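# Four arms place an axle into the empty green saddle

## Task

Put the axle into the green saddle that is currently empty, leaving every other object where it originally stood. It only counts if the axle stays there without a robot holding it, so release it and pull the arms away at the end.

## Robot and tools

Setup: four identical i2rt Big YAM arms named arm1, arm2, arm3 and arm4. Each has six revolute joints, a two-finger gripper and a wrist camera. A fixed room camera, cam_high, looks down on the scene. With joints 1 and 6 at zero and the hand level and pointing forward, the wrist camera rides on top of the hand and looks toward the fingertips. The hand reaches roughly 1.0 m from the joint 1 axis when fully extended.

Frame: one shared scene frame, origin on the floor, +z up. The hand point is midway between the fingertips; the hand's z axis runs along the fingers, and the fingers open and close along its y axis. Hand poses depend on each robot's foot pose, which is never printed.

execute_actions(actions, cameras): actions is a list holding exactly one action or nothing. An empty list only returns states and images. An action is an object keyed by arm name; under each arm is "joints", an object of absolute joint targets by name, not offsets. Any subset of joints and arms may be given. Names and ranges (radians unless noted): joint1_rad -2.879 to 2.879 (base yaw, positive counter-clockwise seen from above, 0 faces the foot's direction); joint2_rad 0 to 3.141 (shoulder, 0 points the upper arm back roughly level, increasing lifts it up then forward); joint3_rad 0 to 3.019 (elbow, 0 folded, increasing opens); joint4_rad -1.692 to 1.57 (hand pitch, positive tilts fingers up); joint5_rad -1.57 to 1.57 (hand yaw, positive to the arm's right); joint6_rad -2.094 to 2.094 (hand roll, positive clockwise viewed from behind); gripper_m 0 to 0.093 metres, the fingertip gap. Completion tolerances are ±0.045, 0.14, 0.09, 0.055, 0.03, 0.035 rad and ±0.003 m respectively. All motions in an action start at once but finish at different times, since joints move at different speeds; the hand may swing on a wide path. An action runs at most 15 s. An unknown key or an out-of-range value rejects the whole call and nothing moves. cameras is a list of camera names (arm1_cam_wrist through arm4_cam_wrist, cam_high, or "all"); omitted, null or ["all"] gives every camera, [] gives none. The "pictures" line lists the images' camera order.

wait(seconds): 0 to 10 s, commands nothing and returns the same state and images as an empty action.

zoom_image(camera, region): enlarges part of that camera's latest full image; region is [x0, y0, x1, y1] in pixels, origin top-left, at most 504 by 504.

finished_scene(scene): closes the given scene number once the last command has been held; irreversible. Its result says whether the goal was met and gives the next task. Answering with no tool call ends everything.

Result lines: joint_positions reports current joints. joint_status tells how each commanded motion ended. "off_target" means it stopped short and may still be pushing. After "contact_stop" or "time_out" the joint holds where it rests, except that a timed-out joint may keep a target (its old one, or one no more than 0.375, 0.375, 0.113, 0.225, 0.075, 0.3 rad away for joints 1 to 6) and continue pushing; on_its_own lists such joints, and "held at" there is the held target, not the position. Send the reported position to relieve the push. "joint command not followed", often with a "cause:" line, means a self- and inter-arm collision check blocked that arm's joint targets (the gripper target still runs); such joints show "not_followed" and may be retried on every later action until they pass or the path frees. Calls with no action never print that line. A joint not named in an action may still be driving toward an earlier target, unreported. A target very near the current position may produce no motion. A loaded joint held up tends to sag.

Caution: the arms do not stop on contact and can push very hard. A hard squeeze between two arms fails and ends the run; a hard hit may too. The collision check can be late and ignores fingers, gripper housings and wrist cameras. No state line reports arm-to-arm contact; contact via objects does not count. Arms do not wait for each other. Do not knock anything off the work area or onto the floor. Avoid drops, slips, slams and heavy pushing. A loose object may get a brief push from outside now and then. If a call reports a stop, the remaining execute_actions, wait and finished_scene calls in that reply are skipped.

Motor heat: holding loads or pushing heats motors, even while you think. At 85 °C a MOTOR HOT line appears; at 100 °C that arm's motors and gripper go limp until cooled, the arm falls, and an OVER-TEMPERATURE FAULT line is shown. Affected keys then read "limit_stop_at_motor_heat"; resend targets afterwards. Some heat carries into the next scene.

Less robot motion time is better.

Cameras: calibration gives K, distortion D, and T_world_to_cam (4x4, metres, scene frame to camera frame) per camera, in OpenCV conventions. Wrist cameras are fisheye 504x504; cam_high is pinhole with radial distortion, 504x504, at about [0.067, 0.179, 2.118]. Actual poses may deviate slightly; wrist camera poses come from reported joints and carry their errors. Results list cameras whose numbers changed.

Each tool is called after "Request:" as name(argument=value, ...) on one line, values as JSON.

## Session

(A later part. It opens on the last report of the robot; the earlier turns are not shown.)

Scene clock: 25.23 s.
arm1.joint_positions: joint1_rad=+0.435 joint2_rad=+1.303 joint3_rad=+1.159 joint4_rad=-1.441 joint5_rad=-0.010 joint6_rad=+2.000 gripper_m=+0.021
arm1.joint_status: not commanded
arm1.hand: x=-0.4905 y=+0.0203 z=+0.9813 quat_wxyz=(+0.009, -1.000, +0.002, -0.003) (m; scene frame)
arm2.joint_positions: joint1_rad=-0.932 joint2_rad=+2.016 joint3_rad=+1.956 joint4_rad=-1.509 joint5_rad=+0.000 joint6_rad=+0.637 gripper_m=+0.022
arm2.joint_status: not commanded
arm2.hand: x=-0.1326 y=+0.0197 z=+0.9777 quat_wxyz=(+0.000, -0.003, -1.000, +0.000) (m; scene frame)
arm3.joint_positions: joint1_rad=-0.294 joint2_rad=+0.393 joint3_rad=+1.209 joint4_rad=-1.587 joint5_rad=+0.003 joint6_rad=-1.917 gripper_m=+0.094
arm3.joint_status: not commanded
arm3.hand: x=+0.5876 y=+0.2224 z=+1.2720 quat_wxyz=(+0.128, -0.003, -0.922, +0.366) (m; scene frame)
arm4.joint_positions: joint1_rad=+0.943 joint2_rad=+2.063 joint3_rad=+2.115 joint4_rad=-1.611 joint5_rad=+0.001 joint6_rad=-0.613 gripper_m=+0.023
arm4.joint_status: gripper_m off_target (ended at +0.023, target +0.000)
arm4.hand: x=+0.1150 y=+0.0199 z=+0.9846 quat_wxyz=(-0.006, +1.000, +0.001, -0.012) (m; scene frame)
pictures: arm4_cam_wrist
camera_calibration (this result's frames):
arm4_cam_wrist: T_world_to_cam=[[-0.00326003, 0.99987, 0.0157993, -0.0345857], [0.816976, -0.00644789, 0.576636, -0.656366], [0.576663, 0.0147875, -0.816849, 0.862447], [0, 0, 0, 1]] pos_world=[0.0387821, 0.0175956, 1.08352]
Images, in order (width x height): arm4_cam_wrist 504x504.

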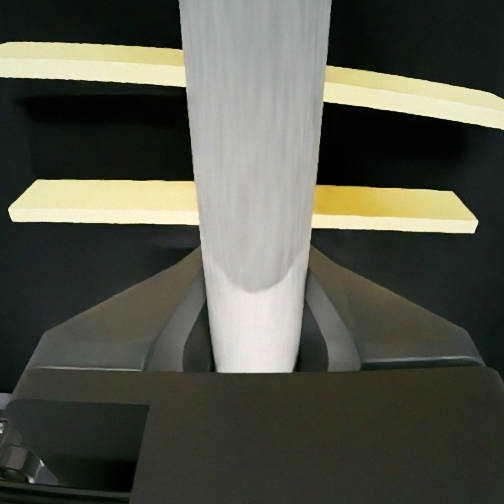

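Request:
execute_actions(actions=[{"arm4":{"joints":{"joint2_rad":2.025,"joint3_rad":2.18}},"arm1":{"joints":{"joint2_rad":1.25,"joint3_rad":1.245}},"arm2":{"joints":{"joint2_rad":2.01,"joint3_rad":1.99}}}], cameras=[])

Request:
execute_actions(actions=[{"arm2":{"joints":{"gripper_m":0.085}}}], cameras=[])

Request:
execute_actions(actions=[{"arm2":{"joints":{"joint2_rad":1.78}}}], cameras=[])

Request:
execute_actions(actions=[{"arm2":{"joints":{"joint2_rad":0.6,"joint3_rad":1.25,"joint4_rad":-1.62}}}], cameras=[])

Request:
execute_actions(actions=[{"arm2":{"joints":{"joint1_rad":0.332,"joint6_rad":1.9}}}], cameras=["cam_high"])

Request:
execute_actions(actions=[{"arm2":{"joints":{"joint2_rad":1.348,"joint3_rad":1.37,"joint4_rad":-1.54}}}], cameras=["arm2_cam_wrist"])

Scene clock: 26.23 s.
arm1.joint_positions: joint1_rad=+0.435 joint2_rad=+1.303 joint3_rad=+1.159 joint4_rad=-1.441 joint5_rad=-0.010 joint6_rad=+2.000 gripper_m=+0.021
arm1.joint_status: all done
arm1.hand: x=-0.4904 y=+0.0203 z=+0.9813 quat_wxyz=(+0.009, -1.000, +0.002, -0.004) (m; scene frame)
arm2.joint_positions: joint1_rad=-0.932 joint2_rad=+2.016 joint3_rad=+1.956 joint4_rad=-1.509 joint5_rad=+0.000 joint6_rad=+0.637 gripper_m=+0.022
arm2.joint_status: all done
arm2.hand: x=-0.1326 y=+0.0197 z=+0.9775 quat_wxyz=(+0.000, -0.003, -1.000, +0.000) (m; scene frame)
arm3.joint_positions: joint1_rad=-0.294 joint2_rad=+0.393 joint3_rad=+1.209 joint4_rad=-1.587 joint5_rad=+0.003 joint6_rad=-1.917 gripper_m=+0.094
arm3.joint_status: not commanded
arm3.hand: x=+0.5876 y=+0.2224 z=+1.2720 quat_wxyz=(+0.128, -0.003, -0.922, +0.366) (m; scene frame)
arm4.joint_positions: joint1_rad=+0.943 joint2_rad=+2.060 joint3_rad=+2.116 joint4_rad=-1.611 joint5_rad=+0.002 joint6_rad=-0.613 gripper_m=+0.023
arm4.joint_status: all done
arm4.hand: x=+0.1151 y=+0.0199 z=+0.9865 quat_wxyz=(-0.007, +1.000, +0.001, -0.013) (m; scene frame)
pictures: none
No camera images: the call's "cameras" was empty. Leave "cameras" out to get every camera's image.

Scene clock: 26.93 s.
arm1.joint_positions: joint1_rad=+0.435 joint2_rad=+1.303 joint3_rad=+1.159 joint4_rad=-1.441 joint5_rad=-0.011 joint6_rad=+2.000 gripper_m=+0.021
arm1.joint_status: not commanded
arm1.hand: x=-0.4903 y=+0.0204 z=+0.9813 quat_wxyz=(+0.009, -1.000, +0.002, -0.004) (m; scene frame)
arm2.joint_positions: joint1_rad=-0.932 joint2_rad=+2.016 joint3_rad=+1.956 joint4_rad=-1.509 joint5_rad=+0.000 joint6_rad=+0.637 gripper_m=+0.085
arm2.joint_status: all done
arm2.hand: x=-0.1326 y=+0.0197 z=+0.9775 quat_wxyz=(+0.000, -0.003, -1.000, +0.000) (m; scene frame)
arm3.joint_positions: joint1_rad=-0.294 joint2_rad=+0.393 joint3_rad=+1.209 joint4_rad=-1.587 joint5_rad=+0.003 joint6_rad=-1.917 gripper_m=+0.094
arm3.joint_status: not commanded
arm3.hand: x=+0.5876 y=+0.2224 z=+1.2720 quat_wxyz=(+0.128, -0.003, -0.922, +0.366) (m; scene frame)
arm4.joint_positions: joint1_rad=+0.943 joint2_rad=+2.060 joint3_rad=+2.116 joint4_rad=-1.611 joint5_rad=+0.002 joint6_rad=-0.613 gripper_m=+0.023
arm4.joint_status: not commanded
arm4.hand: x=+0.1151 y=+0.0199 z=+0.9865 quat_wxyz=(-0.007, +1.000, +0.001, -0.013) (m; scene frame)
pictures: none
No camera images: the call's "cameras" was empty. Leave "cameras" out to get every camera's image.

Scene clock: 28.27 s.
arm1.joint_positions: joint1_rad=+0.435 joint2_rad=+1.303 joint3_rad=+1.159 joint4_rad=-1.441 joint5_rad=-0.011 joint6_rad=+2.000 gripper_m=+0.021
arm1.joint_status: not commanded
arm1.hand: x=-0.4903 y=+0.0204 z=+0.9813 quat_wxyz=(+0.009, -1.000, +0.002, -0.004) (m; scene frame)
arm2.joint_positions: joint1_rad=-0.932 joint2_rad=+1.767 joint3_rad=+1.970 joint4_rad=-1.509 joint5_rad=+0.000 joint6_rad=+0.637 gripper_m=+0.085
arm2.joint_status: all done
arm2.hand: x=-0.1544 y=+0.0038 z=+1.1320 quat_wxyz=(-0.106, -0.003, -0.991, -0.078) (m; scene frame)
arm3.joint_positions: joint1_rad=-0.294 joint2_rad=+0.393 joint3_rad=+1.209 joint4_rad=-1.587 joint5_rad=+0.003 joint6_rad=-1.917 gripper_m=+0.094
arm3.joint_status: not commanded
arm3.hand: x=+0.5876 y=+0.2224 z=+1.2720 quat_wxyz=(+0.128, -0.003, -0.922, +0.366) (m; scene frame)
arm4.joint_positions: joint1_rad=+0.943 joint2_rad=+2.060 joint3_rad=+2.116 joint4_rad=-1.611 joint5_rad=+0.002 joint6_rad=-0.613 gripper_m=+0.023
arm4.joint_status: not commanded
arm4.hand: x=+0.1151 y=+0.0199 z=+0.9865 quat_wxyz=(-0.007, +1.000, +0.001, -0.013) (m; scene frame)
pictures: none
No camera images: the call's "cameras" was empty. Leave "cameras" out to get every camera's image.

Scene clock: 30.03 s.
arm1.joint_positions: joint1_rad=+0.435 joint2_rad=+1.303 joint3_rad=+1.159 joint4_rad=-1.441 joint5_rad=-0.011 joint6_rad=+2.000 gripper_m=+0.021
arm1.joint_status: not commanded
arm1.hand: x=-0.4903 y=+0.0204 z=+0.9813 quat_wxyz=(+0.009, -1.000, +0.002, -0.004) (m; scene frame)
arm2.joint_positions: joint1_rad=-0.932 joint2_rad=+0.599 joint3_rad=+1.255 joint4_rad=-1.613 joint5_rad=+0.000 joint6_rad=+0.637 gripper_m=+0.085
arm2.joint_status: all done
arm2.hand: x=-0.4848 y=-0.2372 z=+1.2360 quat_wxyz=(-0.243, -0.003, -0.953, -0.179) (m; scene frame)
arm3.joint_positions: joint1_rad=-0.294 joint2_rad=+0.393 joint3_rad=+1.209 joint4_rad=-1.587 joint5_rad=+0.003 joint6_rad=-1.917 gripper_m=+0.094
arm3.joint_status: not commanded
arm3.hand: x=+0.5876 y=+0.2224 z=+1.2720 quat_wxyz=(+0.128, -0.003, -0.922, +0.366) (m; scene frame)
arm4.joint_positions: joint1_rad=+0.943 joint2_rad=+2.060 joint3_rad=+2.116 joint4_rad=-1.611 joint5_rad=+0.002 joint6_rad=-0.613 gripper_m=+0.023
arm4.joint_status: not commanded
arm4.hand: x=+0.1151 y=+0.0199 z=+0.9865 quat_wxyz=(-0.007, +1.000, +0.001, -0.013) (m; scene frame)
pictures: none
No camera images: the call's "cameras" was empty. Leave "cameras" out to get every camera's image.

Scene clock: 32.07 s.
arm1.joint_positions: joint1_rad=+0.435 joint2_rad=+1.303 joint3_rad=+1.159 joint4_rad=-1.441 joint5_rad=-0.011 joint6_rad=+2.000 gripper_m=+0.021
arm1.joint_status: not commanded
arm1.hand: x=-0.4903 y=+0.0204 z=+0.9813 quat_wxyz=(+0.009, -1.000, +0.002, -0.004) (m; scene frame)
arm2.joint_positions: joint1_rad=+0.320 joint2_rad=+0.599 joint3_rad=+1.255 joint4_rad=-1.613 joint5_rad=+0.000 joint6_rad=+1.888 gripper_m=+0.085
arm2.joint_status: all done
arm2.hand: x=-0.6981 y=-0.1673 z=+1.2361 quat_wxyz=(+0.094, -0.003, -0.953, -0.287) (m; scene frame)
arm3.joint_positions: joint1_rad=-0.294 joint2_rad=+0.393 joint3_rad=+1.209 joint4_rad=-1.587 joint5_rad=+0.003 joint6_rad=-1.917 gripper_m=+0.094
arm3.joint_status: not commanded
arm3.hand: x=+0.5876 y=+0.2224 z=+1.2720 quat_wxyz=(+0.128, -0.003, -0.922, +0.366) (m; scene frame)
arm4.joint_positions: joint1_rad=+0.943 joint2_rad=+2.060 joint3_rad=+2.116 joint4_rad=-1.611 joint5_rad=+0.002 joint6_rad=-0.613 gripper_m=+0.023
arm4.joint_status: not commanded
arm4.hand: x=+0.1151 y=+0.0199 z=+0.9865 quat_wxyz=(-0.007, +1.000, +0.001, -0.013) (m; scene frame)
pictures: cam_high
Images, in order (width x height): cam_high 504x504.

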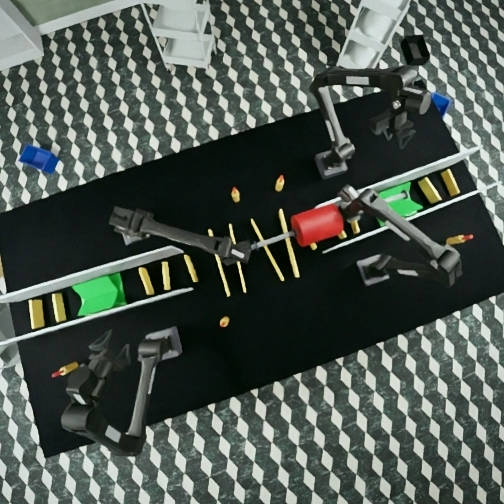

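Scene clock: 33.43 s.
arm1.joint_positions: joint1_rad=+0.435 joint2_rad=+1.303 joint3_rad=+1.159 joint4_rad=-1.441 joint5_rad=-0.011 joint6_rad=+2.000 gripper_m=+0.021
arm1.joint_status: not commanded
arm1.hand: x=-0.4903 y=+0.0204 z=+0.9813 quat_wxyz=(+0.009, -1.000, +0.002, -0.004) (m; scene frame)
arm2.joint_positions: joint1_rad=+0.320 joint2_rad=+1.356 joint3_rad=+1.352 joint4_rad=-1.546 joint5_rad=+0.000 joint6_rad=+1.889 gripper_m=+0.085
arm2.joint_status: all done
arm2.hand: x=-0.7604 y=+0.0259 z=+1.0714 quat_wxyz=(+0.004, -0.004, -1.000, -0.010) (m; scene frame)
arm3.joint_positions: joint1_rad=-0.294 joint2_rad=+0.393 joint3_rad=+1.209 joint4_rad=-1.587 joint5_rad=+0.003 joint6_rad=-1.917 gripper_m=+0.094
arm3.joint_status: not commanded
arm3.hand: x=+0.5876 y=+0.2224 z=+1.2720 quat_wxyz=(+0.128, -0.003, -0.922, +0.366) (m; scene frame)
arm4.joint_positions: joint1_rad=+0.943 joint2_rad=+2.060 joint3_rad=+2.116 joint4_rad=-1.611 joint5_rad=+0.002 joint6_rad=-0.613 gripper_m=+0.023
arm4.joint_status: not commanded
arm4.hand: x=+0.1151 y=+0.0199 z=+0.9865 quat_wxyz=(-0.007, +1.000, +0.001, -0.013) (m; scene frame)
pictures: arm2_cam_wrist
camera_calibration (this result's frames):
arm2_cam_wrist: T_world_to_cam=[[-0.0130779, -0.999636, -0.0235932, 0.042388], [-0.795569, -0.00389093, 0.60585, -1.25112], [-0.605721, 0.0266933, -0.795229, 0.511506], [0, 0, 0, 1]] pos_world=[-0.684967, 0.0238508, 1.16575]
Images, in order (width x height): arm2_cam_wrist 504x504.

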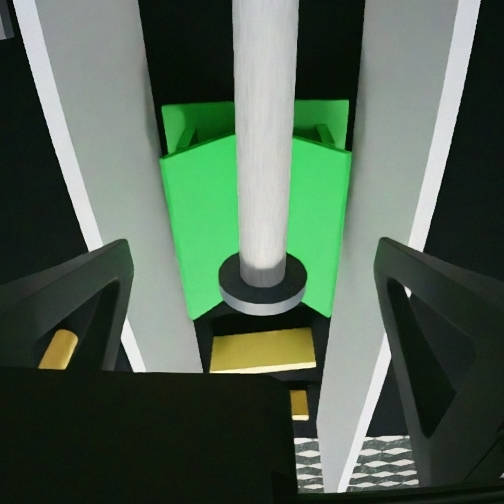

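Request:
execute_actions(actions=[{"arm2":{"joints":{"joint2_rad":1.40,"joint3_rad":1.132,"joint4_rad":-1.275}}}], cameras=["arm2_cam_wrist"])

Request:
execute_actions(actions=[{"arm2":{"joints":{"gripper_m":0}}}], cameras=["arm2_cam_wrist"])

Scene clock: 34.80 s.
arm1.joint_positions: joint1_rad=+0.435 joint2_rad=+1.303 joint3_rad=+1.159 joint4_rad=-1.441 joint5_rad=-0.011 joint6_rad=+2.000 gripper_m=+0.021
arm1.joint_status: not commanded
arm1.hand: x=-0.4903 y=+0.0204 z=+0.9813 quat_wxyz=(+0.009, -1.000, +0.002, -0.004) (m; scene frame)
arm2.joint_positions: joint1_rad=+0.320 joint2_rad=+1.400 joint3_rad=+1.126 joint4_rad=-1.287 joint5_rad=+0.000 joint6_rad=+1.889 gripper_m=+0.085
arm2.joint_status: all done
arm2.hand: x=-0.7604 y=+0.0256 z=+0.9695 quat_wxyz=(+0.002, -0.004, -1.000, -0.004) (m; scene frame)
arm3.joint_positions: joint1_rad=-0.294 joint2_rad=+0.393 joint3_rad=+1.209 joint4_rad=-1.587 joint5_rad=+0.003 joint6_rad=-1.917 gripper_m=+0.094
arm3.joint_status: not commanded
arm3.hand: x=+0.5876 y=+0.2224 z=+1.2720 quat_wxyz=(+0.128, -0.003, -0.922, +0.366) (m; scene frame)
arm4.joint_positions: joint1_rad=+0.943 joint2_rad=+2.060 joint3_rad=+2.116 joint4_rad=-1.611 joint5_rad=+0.002 joint6_rad=-0.613 gripper_m=+0.023
arm4.joint_status: not commanded
arm4.hand: x=+0.1151 y=+0.0199 z=+0.9865 quat_wxyz=(-0.007, +1.000, +0.001, -0.013) (m; scene frame)
pictures: arm2_cam_wrist
camera_calibration (this result's frames):
arm2_cam_wrist: T_world_to_cam=[[-0.0130028, -0.999843, -0.0120251, 0.0284785], [-0.797831, 0.00312488, 0.602874, -1.18835], [-0.602741, 0.0174331, -0.797746, 0.435423], [0, 0, 0, 1]] pos_world=[-0.685282, 0.0245967, 1.06412]
Images, in order (width x height): arm2_cam_wrist 504x504.

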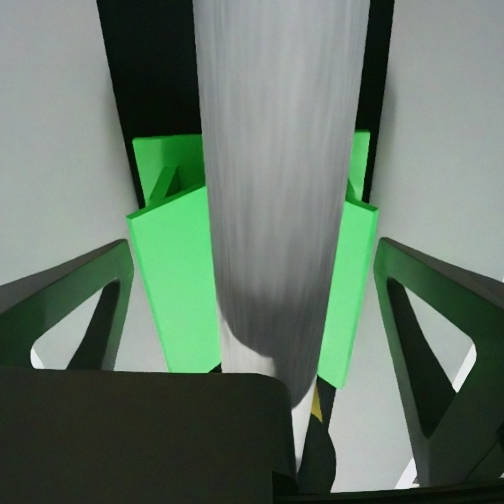

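Scene clock: 35.50 s.
arm1.joint_positions: joint1_rad=+0.436 joint2_rad=+1.301 joint3_rad=+1.159 joint4_rad=-1.445 joint5_rad=-0.013 joint6_rad=+2.004 gripper_m=+0.021
arm1.joint_status: not commanded
arm1.hand: x=-0.4901 y=+0.0218 z=+0.9818 quat_wxyz=(+0.011, -1.000, +0.004, -0.004) (m; scene frame)
arm2.joint_positions: joint1_rad=+0.321 joint2_rad=+1.399 joint3_rad=+1.123 joint4_rad=-1.289 joint5_rad=-0.001 joint6_rad=+1.892 gripper_m=+0.021
arm2.joint_status: gripper_m off_target (ended at +0.021, target +0.000)
arm2.hand: x=-0.7604 y=+0.0241 z=+0.9691 quat_wxyz=(+0.002, -0.005, -1.000, -0.002) (m; scene frame)
arm3.joint_positions: joint1_rad=-0.294 joint2_rad=+0.393 joint3_rad=+1.209 joint4_rad=-1.587 joint5_rad=+0.003 joint6_rad=-1.917 gripper_m=+0.094
arm3.joint_status: not commanded
arm3.hand: x=+0.5876 y=+0.2224 z=+1.2720 quat_wxyz=(+0.128, -0.003, -0.922, +0.366) (m; scene frame)
arm4.joint_positions: joint1_rad=+0.943 joint2_rad=+2.060 joint3_rad=+2.116 joint4_rad=-1.611 joint5_rad=+0.002 joint6_rad=-0.610 gripper_m=+0.023
arm4.joint_status: not commanded
arm4.hand: x=+0.1152 y=+0.0199 z=+0.9865 quat_wxyz=(-0.007, +1.000, -0.001, -0.013) (m; scene frame)
pictures: arm2_cam_wrist
camera_calibration (this result's frames):
arm2_cam_wrist: T_world_to_cam=[[-0.0152816, -0.999848, -0.0083957, 0.021735], [-0.797786, 0.00713078, 0.602898, -1.18821], [-0.602747, 0.0159112, -0.797774, 0.435146], [0, 0, 0, 1]] pos_world=[-0.685322, 0.0232808, 1.0637]
Images, in order (width x height): arm2_cam_wrist 504x504.

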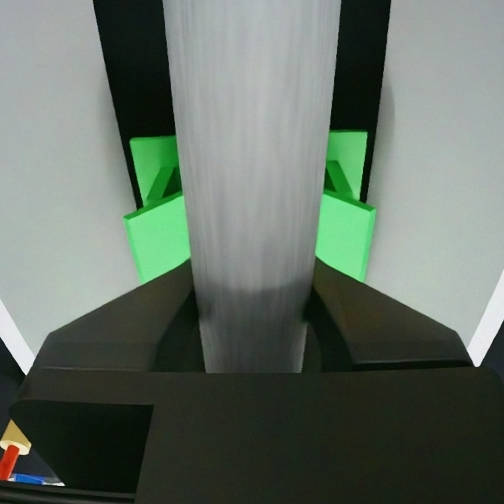

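Request:
execute_actions(actions=[{"arm4":{"joints":{"joint2_rad":2.005,"joint3_rad":2.195}},"arm1":{"joints":{"joint2_rad":1.29,"joint3_rad":1.19}},"arm2":{"joints":{"joint2_rad":1.365,"joint3_rad":1.195}}}], cameras=[])

Request:
execute_actions(actions=[{"arm1":{"joints":{"gripper_m":0.08}}}], cameras=[])

Request:
execute_actions(actions=[{"arm1":{"joints":{"joint2_rad":1.26,"joint3_rad":1.43,"joint4_rad":-1.68}}}], cameras=[])

Request:
execute_actions(actions=[{"arm1":{"joints":{"joint2_rad":0.4,"joint3_rad":1.2}}}], cameras=[])

Request:
execute_actions(actions=[{"arm2":{"joints":{"joint1_rad":-0.08,"joint2_rad":1.325,"joint3_rad":1.13,"joint4_rad":-1.32,"joint6_rad":1.485}},"arm4":{"joints":{"joint1_rad":0.80,"joint2_rad":1.642,"joint3_rad":1.615,"joint4_rad":-1.458,"joint6_rad":-0.76}}}], cameras=["cam_high","arm4_cam_wrist"])

Scene clock: 38.17 s.
arm1.joint_positions: joint1_rad=+0.436 joint2_rad=+1.301 joint3_rad=+1.159 joint4_rad=-1.445 joint5_rad=-0.012 joint6_rad=+2.004 gripper_m=+0.021
arm1.joint_status: all done
arm1.hand: x=-0.4903 y=+0.0217 z=+0.9818 quat_wxyz=(+0.011, -1.000, +0.004, -0.004) (m; scene frame)
arm2.joint_positions: joint1_rad=+0.321 joint2_rad=+1.392 joint3_rad=+1.123 joint4_rad=-1.289 joint5_rad=-0.001 joint6_rad=+1.892 gripper_m=+0.021
arm2.joint_status: all done
arm2.hand: x=-0.7603 y=+0.0238 z=+0.9718 quat_wxyz=(+0.003, -0.005, -1.000, -0.006) (m; scene frame)
arm3.joint_positions: joint1_rad=-0.294 joint2_rad=+0.393 joint3_rad=+1.209 joint4_rad=-1.587 joint5_rad=+0.003 joint6_rad=-1.917 gripper_m=+0.094
arm3.joint_status: not commanded
arm3.hand: x=+0.5876 y=+0.2224 z=+1.2720 quat_wxyz=(+0.128, -0.003, -0.922, +0.366) (m; scene frame)
arm4.joint_positions: joint1_rad=+0.943 joint2_rad=+2.059 joint3_rad=+2.116 joint4_rad=-1.611 joint5_rad=+0.002 joint6_rad=-0.610 gripper_m=+0.023
arm4.joint_status: all done
arm4.hand: x=+0.1153 y=+0.0198 z=+0.9870 quat_wxyz=(-0.007, +1.000, -0.001, -0.013) (m; scene frame)
pictures: none
No camera images: the call's "cameras" was empty. Leave "cameras" out to get every camera's image.

Scene clock: 38.83 s.
arm1.joint_positions: joint1_rad=+0.437 joint2_rad=+1.301 joint3_rad=+1.159 joint4_rad=-1.445 joint5_rad=-0.002 joint6_rad=+2.004 gripper_m=+0.080
arm1.joint_status: all done
arm1.hand: x=-0.4915 y=+0.0211 z=+0.9819 quat_wxyz=(+0.009, -1.000, +0.003, +0.000) (m; scene frame)
arm2.joint_positions: joint1_rad=+0.321 joint2_rad=+1.392 joint3_rad=+1.123 joint4_rad=-1.289 joint5_rad=-0.001 joint6_rad=+1.892 gripper_m=+0.021
arm2.joint_status: not commanded
arm2.hand: x=-0.7605 y=+0.0240 z=+0.9718 quat_wxyz=(+0.003, -0.004, -1.000, -0.006) (m; scene frame)
arm3.joint_positions: joint1_rad=-0.294 joint2_rad=+0.393 joint3_rad=+1.209 joint4_rad=-1.587 joint5_rad=+0.003 joint6_rad=-1.917 gripper_m=+0.094
arm3.joint_status: not commanded
arm3.hand: x=+0.5876 y=+0.2224 z=+1.2720 quat_wxyz=(+0.128, -0.003, -0.922, +0.366) (m; scene frame)
arm4.joint_positions: joint1_rad=+0.943 joint2_rad=+2.059 joint3_rad=+2.116 joint4_rad=-1.611 joint5_rad=+0.002 joint6_rad=-0.610 gripper_m=+0.023
arm4.joint_status: not commanded
arm4.hand: x=+0.1153 y=+0.0198 z=+0.9870 quat_wxyz=(-0.007, +1.000, -0.001, -0.013) (m; scene frame)
pictures: none
No camera images: the call's "cameras" was empty. Leave "cameras" out to get every camera's image.

Scene clock: 39.80 s.
arm1.joint_positions: joint1_rad=+0.437 joint2_rad=+1.259 joint3_rad=+1.396 joint4_rad=-1.668 joint5_rad=-0.002 joint6_rad=+2.004 gripper_m=+0.080
arm1.joint_status: all done
arm1.hand: x=-0.4927 y=+0.0227 z=+1.0862 quat_wxyz=(-0.016, -1.000, +0.003, -0.011) (m; scene frame)
arm2.joint_positions: joint1_rad=+0.321 joint2_rad=+1.392 joint3_rad=+1.123 joint4_rad=-1.289 joint5_rad=-0.001 joint6_rad=+1.892 gripper_m=+0.021
arm2.joint_status: not commanded
arm2.hand: x=-0.7605 y=+0.0240 z=+0.9718 quat_wxyz=(+0.003, -0.004, -1.000, -0.006) (m; scene frame)
arm3.joint_positions: joint1_rad=-0.294 joint2_rad=+0.393 joint3_rad=+1.209 joint4_rad=-1.587 joint5_rad=+0.003 joint6_rad=-1.917 gripper_m=+0.094
arm3.joint_status: not commanded
arm3.hand: x=+0.5876 y=+0.2224 z=+1.2720 quat_wxyz=(+0.128, -0.003, -0.922, +0.366) (m; scene frame)
arm4.joint_positions: joint1_rad=+0.943 joint2_rad=+2.059 joint3_rad=+2.116 joint4_rad=-1.611 joint5_rad=+0.002 joint6_rad=-0.610 gripper_m=+0.023
arm4.joint_status: not commanded
arm4.hand: x=+0.1153 y=+0.0198 z=+0.9870 quat_wxyz=(-0.007, +1.000, -0.001, -0.013) (m; scene frame)
pictures: none
No camera images: the call's "cameras" was empty. Leave "cameras" out to get every camera's image.

Scene clock: 41.20 s.
arm1.joint_positions: joint1_rad=+0.437 joint2_rad=+0.402 joint3_rad=+1.193 joint4_rad=-1.671 joint5_rad=-0.002 joint6_rad=+2.004 gripper_m=+0.080
arm1.joint_status: all done
arm1.hand: x=-0.5898 y=+0.2351 z=+1.1915 quat_wxyz=(-0.306, -0.941, +0.003, -0.144) (m; scene frame)
arm2.joint_positions: joint1_rad=+0.321 joint2_rad=+1.392 joint3_rad=+1.123 joint4_rad=-1.289 joint5_rad=-0.001 joint6_rad=+1.892 gripper_m=+0.021
arm2.joint_status: not commanded
arm2.hand: x=-0.7605 y=+0.0240 z=+0.9718 quat_wxyz=(+0.003, -0.004, -1.000, -0.006) (m; scene frame)
arm3.joint_positions: joint1_rad=-0.294 joint2_rad=+0.393 joint3_rad=+1.209 joint4_rad=-1.587 joint5_rad=+0.003 joint6_rad=-1.917 gripper_m=+0.094
arm3.joint_status: not commanded
arm3.hand: x=+0.5876 y=+0.2224 z=+1.2720 quat_wxyz=(+0.128, -0.003, -0.922, +0.366) (m; scene frame)
arm4.joint_positions: joint1_rad=+0.943 joint2_rad=+2.059 joint3_rad=+2.116 joint4_rad=-1.611 joint5_rad=+0.002 joint6_rad=-0.610 gripper_m=+0.023
arm4.joint_status: not commanded
arm4.hand: x=+0.1153 y=+0.0198 z=+0.9870 quat_wxyz=(-0.007, +1.000, -0.001, -0.013) (m; scene frame)
pictures: none
No camera images: the call's "cameras" was empty. Leave "cameras" out to get every camera's image.

Scene clock: 42.47 s.
arm1.joint_positions: joint1_rad=+0.437 joint2_rad=+0.402 joint3_rad=+1.193 joint4_rad=-1.671 joint5_rad=-0.002 joint6_rad=+2.004 gripper_m=+0.080
arm1.joint_status: not commanded
arm1.hand: x=-0.5898 y=+0.2351 z=+1.1915 quat_wxyz=(-0.306, -0.941, +0.003, -0.144) (m; scene frame)
arm2.joint_positions: joint1_rad=-0.083 joint2_rad=+1.365 joint3_rad=+1.098 joint4_rad=-1.316 joint5_rad=+0.008 joint6_rad=+1.508 gripper_m=+0.021
arm2.joint_status: all done
arm2.hand: x=-0.6038 y=+0.0247 z=+0.9725 quat_wxyz=(-0.003, -0.014, -1.000, +0.006) (m; scene frame)
arm3.joint_positions: joint1_rad=-0.294 joint2_rad=+0.393 joint3_rad=+1.209 joint4_rad=-1.587 joint5_rad=+0.003 joint6_rad=-1.917 gripper_m=+0.094
arm3.joint_status: not commanded
arm3.hand: x=+0.5876 y=+0.2224 z=+1.2720 quat_wxyz=(+0.128, -0.003, -0.922, +0.366) (m; scene frame)
arm4.joint_positions: joint1_rad=+0.789 joint2_rad=+1.660 joint3_rad=+1.600 joint4_rad=-1.456 joint5_rad=-0.004 joint6_rad=-0.746 gripper_m=+0.023
arm4.joint_status: all done
arm4.hand: x=+0.2696 y=+0.0077 z=+1.0091 quat_wxyz=(-0.019, +0.999, -0.009, -0.028) (m; scene frame)
pictures: arm4_cam_wrist, cam_high
camera_calibration (this result's frames):
arm4_cam_wrist: T_world_to_cam=[[0.0187587, 0.998974, 0.0412228, -0.0538316], [0.835437, -0.0383114, 0.54825, -0.772923], [0.549267, 0.0241546, -0.835298, 0.819485], [0, 0, 0, 1]] pos_world=[0.196622, 0.00437025, 1.11049]
Images, in order (width x height): arm4_cam_wrist 504x504, cam_high 504x504.

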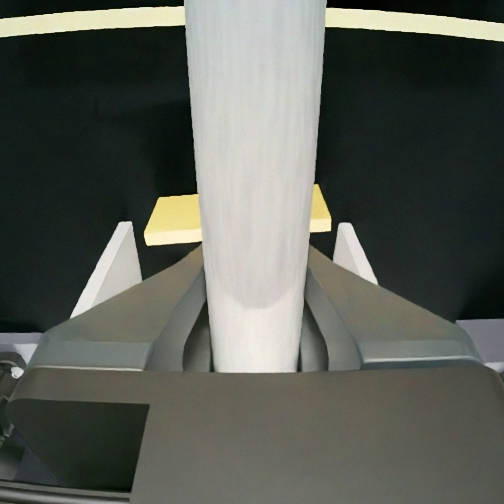

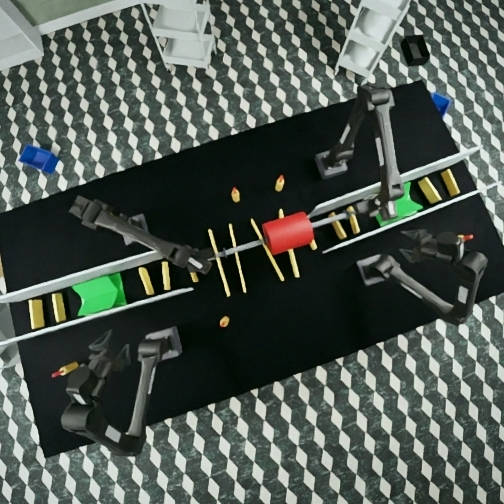

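Request:
execute_actions(actions=[])

Scene clock: 45.40 s.
arm1.joint_positions: joint1_rad=+0.437 joint2_rad=+0.402 joint3_rad=+1.193 joint4_rad=-1.671 joint5_rad=-0.002 joint6_rad=+2.004 gripper_m=+0.080
arm1.joint_status: not commanded
arm1.hand: x=-0.5898 y=+0.2351 z=+1.1915 quat_wxyz=(-0.306, -0.941, +0.003, -0.144) (m; scene frame)
arm2.joint_positions: joint1_rad=-0.083 joint2_rad=+1.365 joint3_rad=+1.098 joint4_rad=-1.316 joint5_rad=+0.008 joint6_rad=+1.508 gripper_m=+0.021
arm2.joint_status: all done
arm2.hand: x=-0.6038 y=+0.0247 z=+0.9725 quat_wxyz=(-0.003, -0.014, -1.000, +0.006) (m; scene frame)
arm3.joint_positions: joint1_rad=-0.294 joint2_rad=+0.393 joint3_rad=+1.209 joint4_rad=-1.587 joint5_rad=+0.003 joint6_rad=-1.917 gripper_m=+0.094
arm3.joint_status: not commanded
arm3.hand: x=+0.5876 y=+0.2224 z=+1.2720 quat_wxyz=(+0.128, -0.003, -0.922, +0.366) (m; scene frame)
arm4.joint_positions: joint1_rad=+0.789 joint2_rad=+1.660 joint3_rad=+1.600 joint4_rad=-1.456 joint5_rad=-0.004 joint6_rad=-0.746 gripper_m=+0.023
arm4.joint_status: all done
arm4.hand: x=+0.2696 y=+0.0077 z=+1.0091 quat_wxyz=(-0.019, +0.999, -0.009, -0.028) (m; scene frame)
pictures: arm1_cam_wrist, arm2_cam_wrist, arm3_cam_wrist, arm4_cam_wrist, cam_high
camera_calibration (this result's frames):
arm1_cam_wrist: T_world_to_cam=[[0.0875002, 0.815487, -0.572123, 0.539398], [0.606593, 0.411952, 0.679956, -0.546381], [0.790183, -0.406542, -0.458622, 1.23069], [0, 0, 0, 1]] pos_world=[-0.688241, 0.28554, 1.24454]
arm2_cam_wrist: T_world_to_cam=[[-0.033909, -0.999389, 0.00846041, -0.00284798], [-0.803247, 0.032289, 0.594771, -1.06135], [-0.59468, 0.0133723, -0.803851, 0.543121], [0, 0, 0, 1]] pos_world=[-0.529639, 0.0241609, 1.06787]
arm3_cam_wrist: T_world_to_cam=[[0.0962765, -0.742244, 0.663178, -0.735581], [-0.641329, 0.463276, 0.611614, -0.497804], [-0.761202, -0.484199, -0.43142, 1.23251], [0, 0, 0, 1]] pos_world=[0.689753, 0.281421, 1.32402]
arm4_cam_wrist: T_world_to_cam=[[0.0187587, 0.998974, 0.0412228, -0.0538316], [0.835437, -0.0383114, 0.54825, -0.772923], [0.549267, 0.0241546, -0.835298, 0.819485], [0, 0, 0, 1]] pos_world=[0.196622, 0.00437025, 1.11049]
Images, in order (width x height): arm1_cam_wrist 504x504, arm2_cam_wrist 504x504, arm3_cam_wrist 504x504, arm4_cam_wrist 504x504, cam_high 504x504.

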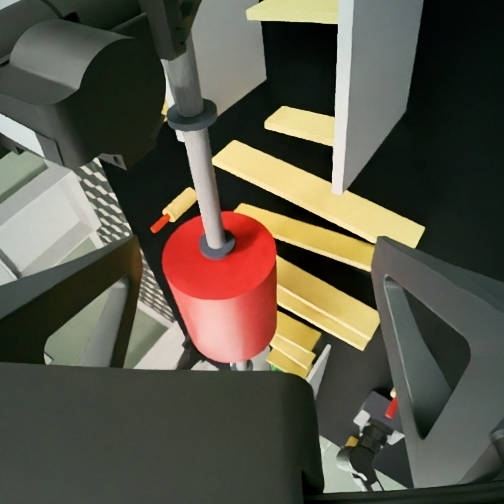

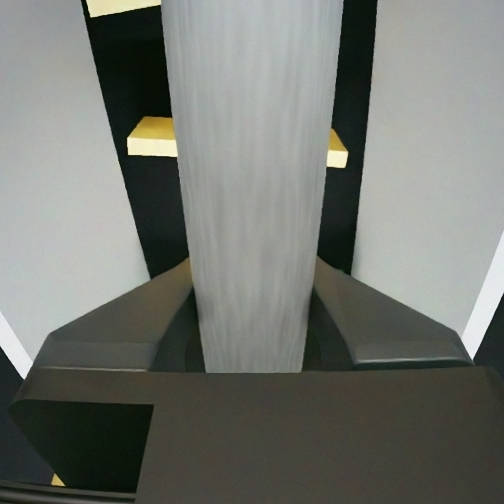

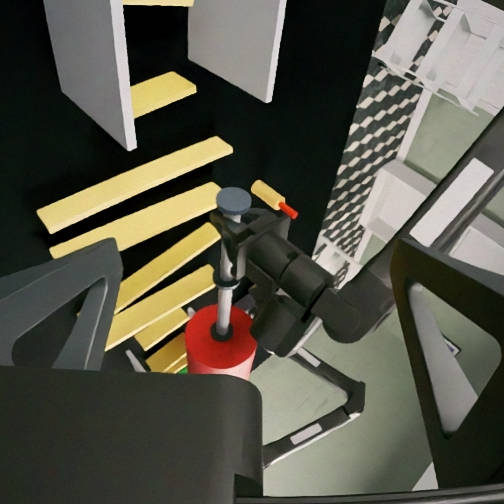

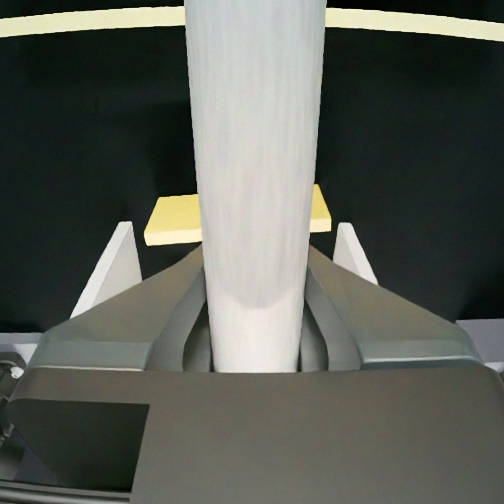

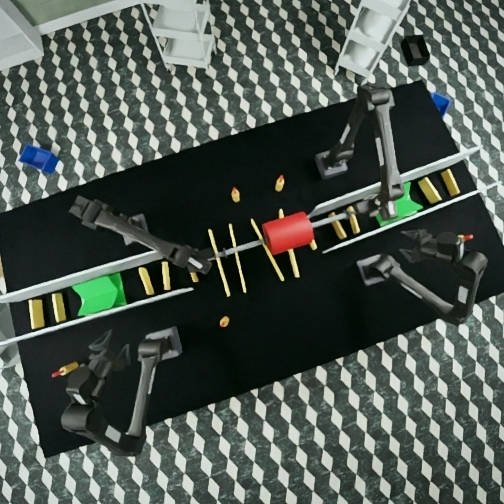

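Request:
execute_actions(actions=[{"arm2":{"joints":{"joint1_rad":-0.378,"joint2_rad":1.405,"joint3_rad":1.24,"joint4_rad":-1.32,"joint6_rad":1.19}},"arm4":{"joints":{"joint1_rad":0.605,"joint2_rad":1.463,"joint3_rad":1.365,"joint4_rad":-1.431,"joint6_rad":-0.945}}}], cameras=["arm4_cam_wrist"])

Scene clock: 46.57 s.
arm1.joint_positions: joint1_rad=+0.437 joint2_rad=+0.402 joint3_rad=+1.193 joint4_rad=-1.671 joint5_rad=-0.002 joint6_rad=+2.004 gripper_m=+0.080
arm1.joint_status: not commanded
arm1.hand: x=-0.5898 y=+0.2351 z=+1.1915 quat_wxyz=(-0.306, -0.941, +0.003, -0.144) (m; scene frame)
arm2.joint_positions: joint1_rad=-0.383 joint2_rad=+1.437 joint3_rad=+1.157 joint4_rad=-1.315 joint5_rad=+0.010 joint6_rad=+1.205 gripper_m=+0.021
arm2.joint_status: all done
arm2.hand: x=-0.4855 y=+0.0189 z=+0.9672 quat_wxyz=(+0.000, -0.013, -1.000, +0.013) (m; scene frame)
arm3.joint_positions: joint1_rad=-0.294 joint2_rad=+0.393 joint3_rad=+1.209 joint4_rad=-1.587 joint5_rad=+0.003 joint6_rad=-1.917 gripper_m=+0.094
arm3.joint_status: not commanded
arm3.hand: x=+0.5876 y=+0.2224 z=+1.2720 quat_wxyz=(+0.128, -0.003, -0.922, +0.366) (m; scene frame)
arm4.joint_positions: joint1_rad=+0.597 joint2_rad=+1.477 joint3_rad=+1.354 joint4_rad=-1.420 joint5_rad=-0.012 joint6_rad=-0.938 gripper_m=+0.023
arm4.joint_status: all done
arm4.hand: x=+0.3885 y=+0.0078 z=+0.9955 quat_wxyz=(-0.009, +1.000, -0.009, -0.020) (m; scene frame)
pictures: arm4_cam_wrist
camera_calibration (this result's frames):
arm4_cam_wrist: T_world_to_cam=[[0.0178444, 0.9996, 0.0219257, -0.036057], [0.826182, -0.0270923, 0.562752, -0.875729], [0.563121, 0.0080727, -0.826335, 0.728641], [0, 0, 0, 1]] pos_world=[0.313843, 0.00643497, 1.09571]
Images, in order (width x height): arm4_cam_wrist 504x504.

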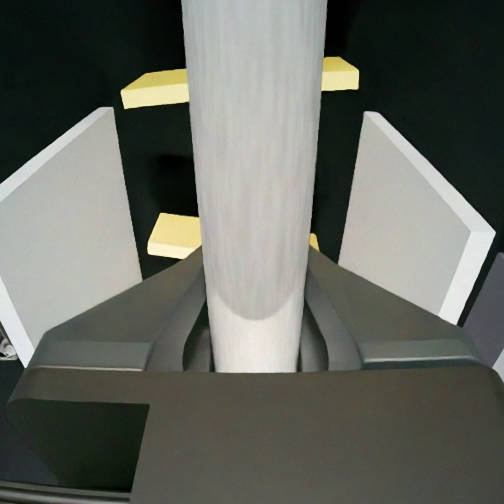

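Request:
execute_actions(actions=[{"arm2":{"joints":{"joint1_rad":-0.618,"joint2_rad":1.54,"joint3_rad":1.41,"joint4_rad":-1.335,"joint6_rad":0.94}},"arm4":{"joints":{"joint1_rad":0.357,"joint2_rad":1.30,"joint3_rad":1.195,"joint4_rad":-1.429,"joint6_rad":-1.207}}}], cameras=["arm4_cam_wrist"])

Request:
execute_actions(actions=[{"arm2":{"joints":{"joint1_rad":-0.797,"joint2_rad":1.735,"joint3_rad":1.655,"joint4_rad":-1.39,"joint6_rad":0.76}},"arm4":{"joints":{"joint1_rad":0.03,"joint2_rad":1.225,"joint3_rad":1.13,"joint4_rad":-1.43,"joint6_rad":-1.535}}}], cameras=["arm4_cam_wrist","cam_high"])

Scene clock: 47.83 s.
arm1.joint_positions: joint1_rad=+0.437 joint2_rad=+0.402 joint3_rad=+1.193 joint4_rad=-1.671 joint5_rad=-0.002 joint6_rad=+2.004 gripper_m=+0.080
arm1.joint_status: not commanded
arm1.hand: x=-0.5898 y=+0.2351 z=+1.1915 quat_wxyz=(-0.306, -0.941, +0.003, -0.144) (m; scene frame)
arm2.joint_positions: joint1_rad=-0.629 joint2_rad=+1.579 joint3_rad=+1.324 joint4_rad=-1.331 joint5_rad=+0.007 joint6_rad=+0.967 gripper_m=+0.021
arm2.joint_status: all done
arm2.hand: x=-0.3655 y=+0.0176 z=+0.9697 quat_wxyz=(+0.002, -0.017, -1.000, +0.009) (m; scene frame)
arm3.joint_positions: joint1_rad=-0.294 joint2_rad=+0.393 joint3_rad=+1.209 joint4_rad=-1.587 joint5_rad=+0.003 joint6_rad=-1.917 gripper_m=+0.094
arm3.joint_status: not commanded
arm3.hand: x=+0.5876 y=+0.2224 z=+1.2720 quat_wxyz=(+0.128, -0.003, -0.922, +0.366) (m; scene frame)
arm4.joint_positions: joint1_rad=+0.346 joint2_rad=+1.314 joint3_rad=+1.181 joint4_rad=-1.419 joint5_rad=-0.006 joint6_rad=-1.180 gripper_m=+0.023
arm4.joint_status: all done
arm4.hand: x=+0.5096 y=-0.0009 z=+0.9904 quat_wxyz=(-0.010, +1.000, -0.014, -0.013) (m; scene frame)
pictures: arm4_cam_wrist
camera_calibration (this result's frames):
arm4_cam_wrist: T_world_to_cam=[[0.0265913, 0.999393, 0.0225055, -0.0344829], [0.818548, -0.0346917, 0.573389, -0.979842], [0.573822, 0.00317466, -0.818974, 0.64353], [0, 0, 0, 1]] pos_world=[0.433693, -0.00157345, 1.08964]
Images, in order (width x height): arm4_cam_wrist 504x504.

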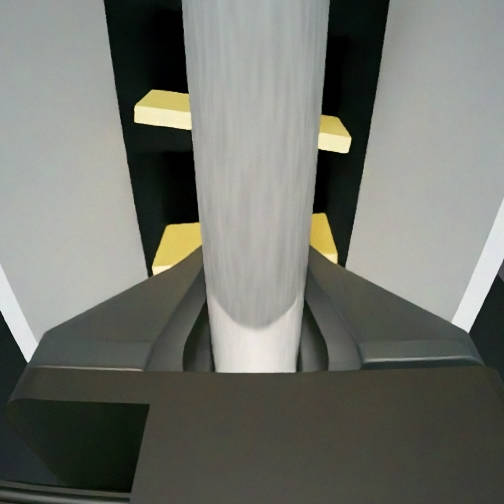

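Scene clock: 50.10 s.
arm1.joint_positions: joint1_rad=+0.437 joint2_rad=+0.402 joint3_rad=+1.193 joint4_rad=-1.671 joint5_rad=-0.002 joint6_rad=+2.004 gripper_m=+0.080
arm1.joint_status: not commanded
arm1.hand: x=-0.5898 y=+0.2351 z=+1.1915 quat_wxyz=(-0.306, -0.941, +0.003, -0.144) (m; scene frame)
arm2.joint_positions: joint1_rad=-0.807 joint2_rad=+1.770 joint3_rad=+1.565 joint4_rad=-1.386 joint5_rad=+0.009 joint6_rad=+0.791 gripper_m=+0.021
arm2.joint_status: all done
arm2.hand: x=-0.2509 y=+0.0137 z=+0.9685 quat_wxyz=(+0.004, -0.018, -1.000, +0.010) (m; scene frame)
arm3.joint_positions: joint1_rad=-0.294 joint2_rad=+0.393 joint3_rad=+1.209 joint4_rad=-1.587 joint5_rad=+0.003 joint6_rad=-1.917 gripper_m=+0.094
arm3.joint_status: not commanded
arm3.hand: x=+0.5876 y=+0.2224 z=+1.2720 quat_wxyz=(+0.128, -0.003, -0.922, +0.366) (m; scene frame)
arm4.joint_positions: joint1_rad=+0.030 joint2_rad=+1.251 joint3_rad=+1.112 joint4_rad=-1.419 joint5_rad=-0.005 joint6_rad=-1.496 gripper_m=+0.023
arm4.joint_status: joint6_rad time_out (moved -0.315 of -0.355); the others done
arm4.on_its_own: joint6_rad reads -1.496 and still pushes toward -1.535 since a time_out
arm4.hand: x=+0.6262 y=-0.0025 z=+0.9838 quat_wxyz=(-0.008, +1.000, -0.014, -0.010) (m; scene frame)
pictures: arm4_cam_wrist, cam_high
camera_calibration (this result's frames):
arm4_cam_wrist: T_world_to_cam=[[0.0268744, 0.999444, 0.019745, -0.0332129], [0.814759, -0.0333439, 0.57884, -1.07449], [0.579176, 0.000531418, -0.815202, 0.564133], [0, 0, 0, 1]] pos_world=[0.549614, -0.00293321, 1.0825]
Images, in order (width x height): arm4_cam_wrist 504x504, cam_high 504x504.

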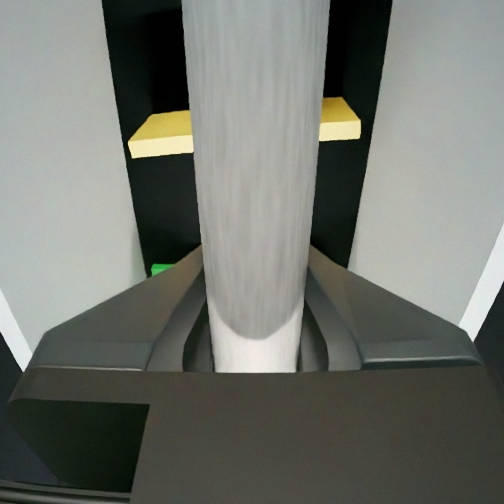

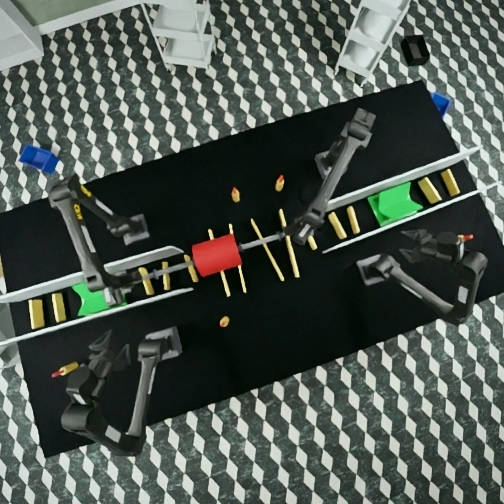

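Request:
execute_actions(actions=[{"arm2":{"joints":{"joint1_rad":-0.955,"joint2_rad":1.95,"joint3_rad":1.975,"joint4_rad":-1.49,"joint6_rad":0.6}},"arm4":{"joints":{"joint1_rad":-0.31,"joint2_rad":1.26,"joint3_rad":1.22,"joint4_rad":-1.425,"joint6_rad":-1.85}}}], cameras=["arm4_cam_wrist","cam_high"])

Scene clock: 52.80 s.
arm1.joint_positions: joint1_rad=+0.437 joint2_rad=+0.402 joint3_rad=+1.193 joint4_rad=-1.671 joint5_rad=-0.002 joint6_rad=+2.004 gripper_m=+0.080
arm1.joint_status: not commanded
arm1.hand: x=-0.5898 y=+0.2351 z=+1.1915 quat_wxyz=(-0.306, -0.941, +0.003, -0.144) (m; scene frame)
arm2.joint_positions: joint1_rad=-0.964 joint2_rad=+1.989 joint3_rad=+1.880 joint4_rad=-1.480 joint5_rad=+0.009 joint6_rad=+0.620 gripper_m=+0.021
arm2.joint_status: joint3_rad time_out (moved +0.315 of +0.410); the others done
arm2.on_its_own: joint3_rad reads +1.880 and still pushes toward +1.975 since a time_out
arm2.hand: x=-0.1324 y=-0.0061 z=+0.9650 quat_wxyz=(+0.005, -0.011, -1.000, +0.009) (m; scene frame)
arm3.joint_positions: joint1_rad=-0.294 joint2_rad=+0.393 joint3_rad=+1.209 joint4_rad=-1.587 joint5_rad=+0.003 joint6_rad=-1.917 gripper_m=+0.094
arm3.joint_status: not commanded
arm3.hand: x=+0.5876 y=+0.2224 z=+1.2720 quat_wxyz=(+0.128, -0.003, -0.922, +0.366) (m; scene frame)
arm4.joint_positions: joint1_rad=-0.310 joint2_rad=+1.277 joint3_rad=+1.140 joint4_rad=-1.419 joint5_rad=-0.001 joint6_rad=-1.847 gripper_m=+0.023
arm4.joint_status: all done
arm4.hand: x=+0.7472 y=-0.0070 z=+0.9841 quat_wxyz=(-0.009, +1.000, -0.009, -0.005) (m; scene frame)
pictures: arm4_cam_wrist, cam_high
camera_calibration (this result's frames):
arm4_cam_wrist: T_world_to_cam=[[0.0157723, 0.999636, 0.0218997, -0.0258627], [0.809401, -0.025624, 0.586697, -1.17711], [0.587044, 0.00847213, -0.809511, 0.48288], [0, 0, 0, 1]] pos_world=[0.669693, -0.00839999, 1.08207]
Images, in order (width x height): arm4_cam_wrist 504x504, cam_high 504x504.

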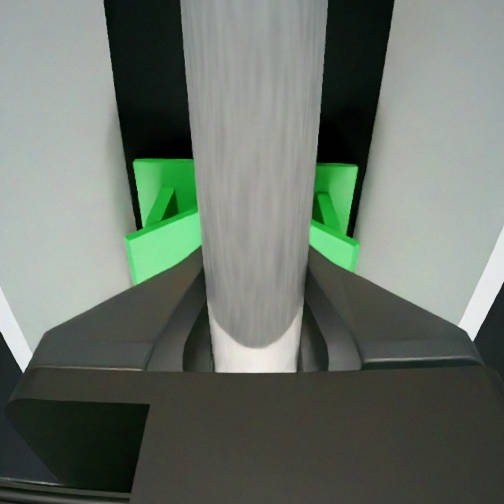

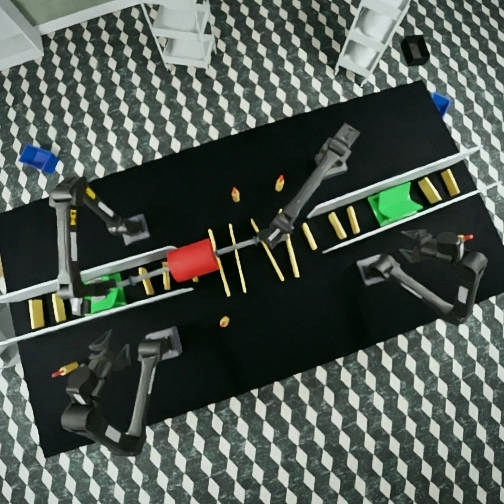

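Request:
execute_actions(actions=[{"arm3":{"joints":{"joint1_rad":-0.298,"joint2_rad":1.32,"joint3_rad":1.315,"joint4_rad":-1.525,"joint6_rad":-1.94,"gripper_m":0.085}},"arm2":{"joints":{"joint3_rad":1.965}}}], cameras=["arm3_cam_wrist"])

Scene clock: 55.10 s.
arm1.joint_positions: joint1_rad=+0.437 joint2_rad=+0.402 joint3_rad=+1.193 joint4_rad=-1.671 joint5_rad=-0.002 joint6_rad=+2.004 gripper_m=+0.080
arm1.joint_status: not commanded
arm1.hand: x=-0.5898 y=+0.2351 z=+1.1915 quat_wxyz=(-0.306, -0.941, +0.003, -0.144) (m; scene frame)
arm2.joint_positions: joint1_rad=-0.964 joint2_rad=+1.989 joint3_rad=+1.880 joint4_rad=-1.480 joint5_rad=+0.009 joint6_rad=+0.620 gripper_m=+0.021
arm2.joint_status: all done
arm2.hand: x=-0.1324 y=-0.0061 z=+0.9650 quat_wxyz=(+0.005, -0.011, -1.000, +0.009) (m; scene frame)
arm3.joint_positions: joint1_rad=-0.294 joint2_rad=+1.323 joint3_rad=+1.291 joint4_rad=-1.532 joint5_rad=+0.003 joint6_rad=-1.927 gripper_m=+0.085
arm3.joint_status: all done
arm3.hand: x=+0.5079 y=-0.0055 z=+1.0824 quat_wxyz=(-0.003, +0.005, -1.000, +0.003) (m; scene frame)
arm4.joint_positions: joint1_rad=-0.310 joint2_rad=+1.277 joint3_rad=+1.140 joint4_rad=-1.419 joint5_rad=-0.001 joint6_rad=-1.847 gripper_m=+0.023
arm4.joint_status: not commanded
arm4.hand: x=+0.7472 y=-0.0070 z=+0.9841 quat_wxyz=(-0.009, +1.000, -0.009, -0.005) (m; scene frame)
pictures: arm3_cam_wrist
camera_calibration (this result's frames):
arm3_cam_wrist: T_world_to_cam=[[0.0219171, -0.999737, -0.00672764, -0.00989981], [-0.812311, -0.0217302, 0.58282, -0.212068], [-0.582813, -0.00730881, -0.812573, 1.30425], [0, 0, 0, 1]] pos_world=[0.588085, -0.004973, 1.18333]
Images, in order (width x height): arm3_cam_wrist 504x504.

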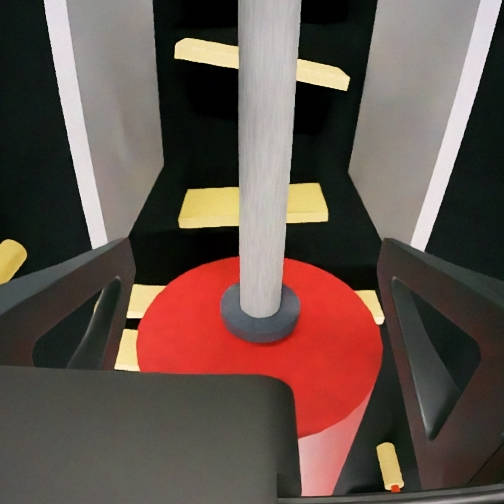

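Request:
execute_actions(actions=[{"arm3":{"joints":{"joint2_rad":1.37,"joint3_rad":1.065,"joint4_rad":-1.25}}}], cameras=["arm3_cam_wrist"])

Scene clock: 56.30 s.
arm1.joint_positions: joint1_rad=+0.437 joint2_rad=+0.402 joint3_rad=+1.193 joint4_rad=-1.671 joint5_rad=-0.002 joint6_rad=+2.004 gripper_m=+0.080
arm1.joint_status: not commanded
arm1.hand: x=-0.5898 y=+0.2351 z=+1.1915 quat_wxyz=(-0.306, -0.941, +0.003, -0.144) (m; scene frame)
arm2.joint_positions: joint1_rad=-0.964 joint2_rad=+1.989 joint3_rad=+1.880 joint4_rad=-1.480 joint5_rad=+0.009 joint6_rad=+0.620 gripper_m=+0.021
arm2.joint_status: not commanded
arm2.hand: x=-0.1324 y=-0.0061 z=+0.9650 quat_wxyz=(+0.005, -0.011, -1.000, +0.009) (m; scene frame)
arm3.joint_positions: joint1_rad=-0.294 joint2_rad=+1.370 joint3_rad=+1.066 joint4_rad=-1.263 joint5_rad=+0.003 joint6_rad=-1.927 gripper_m=+0.085
arm3.joint_status: all done
arm3.hand: x=+0.5092 y=-0.0054 z=+0.9808 quat_wxyz=(-0.004, +0.006, -1.000, +0.001) (m; scene frame)
arm4.joint_positions: joint1_rad=-0.310 joint2_rad=+1.277 joint3_rad=+1.140 joint4_rad=-1.419 joint5_rad=-0.001 joint6_rad=-1.847 gripper_m=+0.023
arm4.joint_status: not commanded
arm4.hand: x=+0.7472 y=-0.0070 z=+0.9841 quat_wxyz=(-0.009, +1.000, -0.009, -0.005) (m; scene frame)
pictures: arm3_cam_wrist
camera_calibration (this result's frames):
arm3_cam_wrist: T_world_to_cam=[[0.021977, -0.999702, -0.0106434, -0.00664995], [-0.813137, -0.0240675, 0.581575, -0.150211], [-0.581658, -0.00412673, -0.813423, 1.22274], [0, 0, 0, 1]] pos_world=[0.589219, -0.00521726, 1.08189]
Images, in order (width x height): arm3_cam_wrist 504x504.

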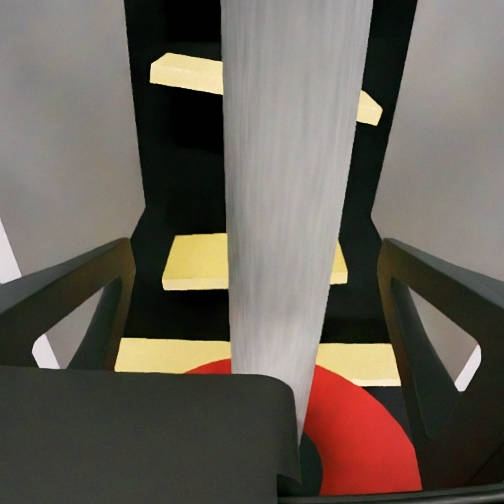

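Request:
execute_actions(actions=[{"arm3":{"joints":{"joint2_rad":1.385,"joint3_rad":1.115,"joint4_rad":-1.255}}}], cameras=["arm3_cam_wrist"])

Request:
execute_actions(actions=[{"arm3":{"joints":{"gripper_m":0.0}}}], cameras=["arm3_cam_wrist"])

Scene clock: 57.03 s.
arm1.joint_positions: joint1_rad=+0.437 joint2_rad=+0.402 joint3_rad=+1.193 joint4_rad=-1.671 joint5_rad=-0.002 joint6_rad=+2.004 gripper_m=+0.080
arm1.joint_status: not commanded
arm1.hand: x=-0.5898 y=+0.2351 z=+1.1915 quat_wxyz=(-0.306, -0.941, +0.003, -0.144) (m; scene frame)
arm2.joint_positions: joint1_rad=-0.964 joint2_rad=+1.989 joint3_rad=+1.880 joint4_rad=-1.480 joint5_rad=+0.009 joint6_rad=+0.620 gripper_m=+0.021
arm2.joint_status: not commanded
arm2.hand: x=-0.1324 y=-0.0061 z=+0.9650 quat_wxyz=(+0.005, -0.011, -1.000, +0.009) (m; scene frame)
arm3.joint_positions: joint1_rad=-0.294 joint2_rad=+1.370 joint3_rad=+1.066 joint4_rad=-1.263 joint5_rad=+0.003 joint6_rad=-1.927 gripper_m=+0.085
arm3.joint_status: all done
arm3.hand: x=+0.5092 y=-0.0054 z=+0.9808 quat_wxyz=(-0.004, +0.006, -1.000, +0.001) (m; scene frame)
arm4.joint_positions: joint1_rad=-0.310 joint2_rad=+1.277 joint3_rad=+1.140 joint4_rad=-1.419 joint5_rad=-0.001 joint6_rad=-1.847 gripper_m=+0.023
arm4.joint_status: not commanded
arm4.hand: x=+0.7472 y=-0.0070 z=+0.9841 quat_wxyz=(-0.009, +1.000, -0.009, -0.005) (m; scene frame)
pictures: arm3_cam_wrist
camera_calibration (this result's frames):
arm3_cam_wrist: T_world_to_cam=[[0.021977, -0.999702, -0.0106434, -0.00664995], [-0.813137, -0.0240675, 0.581575, -0.150211], [-0.581658, -0.00412673, -0.813423, 1.22274], [0, 0, 0, 1]] pos_world=[0.589219, -0.00521726, 1.08189]
Images, in order (width x height): arm3_cam_wrist 504x504.

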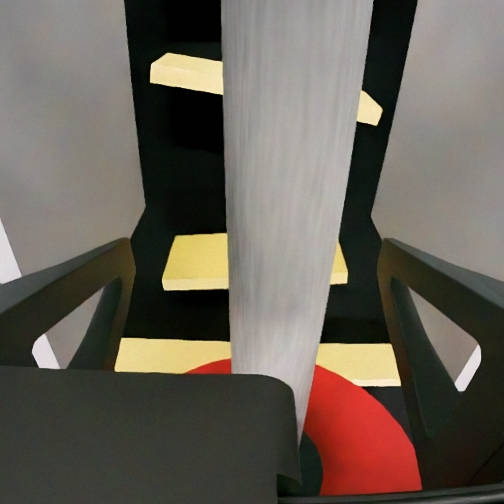

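Scene clock: 57.73 s.
arm1.joint_positions: joint1_rad=+0.437 joint2_rad=+0.402 joint3_rad=+1.193 joint4_rad=-1.671 joint5_rad=-0.002 joint6_rad=+2.004 gripper_m=+0.080
arm1.joint_status: not commanded
arm1.hand: x=-0.5898 y=+0.2351 z=+1.1915 quat_wxyz=(-0.306, -0.941, +0.003, -0.144) (m; scene frame)
arm2.joint_positions: joint1_rad=-0.964 joint2_rad=+1.989 joint3_rad=+1.880 joint4_rad=-1.481 joint5_rad=+0.008 joint6_rad=+0.618 gripper_m=+0.021
arm2.joint_status: not commanded
arm2.hand: x=-0.1326 y=-0.0061 z=+0.9650 quat_wxyz=(+0.006, -0.010, -1.000, +0.009) (m; scene frame)
arm3.joint_positions: joint1_rad=-0.294 joint2_rad=+1.372 joint3_rad=+1.069 joint4_rad=-1.254 joint5_rad=-0.002 joint6_rad=-1.923 gripper_m=+0.022
arm3.joint_status: gripper_m off_target (ended at +0.022, target +0.000)
arm3.hand: x=+0.5090 y=-0.0091 z=+0.9812 quat_wxyz=(-0.005, +0.003, -1.000, +0.007) (m; scene frame)
arm4.joint_positions: joint1_rad=-0.309 joint2_rad=+1.278 joint3_rad=+1.145 joint4_rad=-1.415 joint5_rad=-0.003 joint6_rad=-1.848 gripper_m=+0.023
arm4.joint_status: not commanded
arm4.hand: x=+0.7470 y=-0.0044 z=+0.9853 quat_wxyz=(-0.013, +1.000, -0.008, -0.005) (m; scene frame)
pictures: arm3_cam_wrist
camera_calibration (this result's frames):
arm3_cam_wrist: T_world_to_cam=[[0.0177061, -0.999843, 0.000629415, -0.0192554], [-0.814417, -0.0140573, 0.580109, -0.148422], [-0.580009, -0.0107841, -0.814539, 1.22309], [0, 0, 0, 1]] pos_world=[0.588868, -0.00814888, 1.08237]
Images, in order (width x height): arm3_cam_wrist 504x504.

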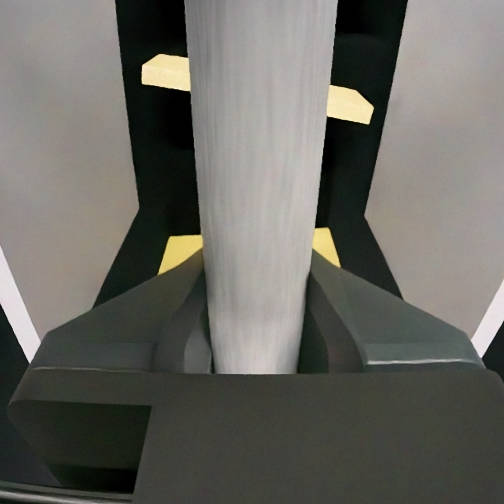

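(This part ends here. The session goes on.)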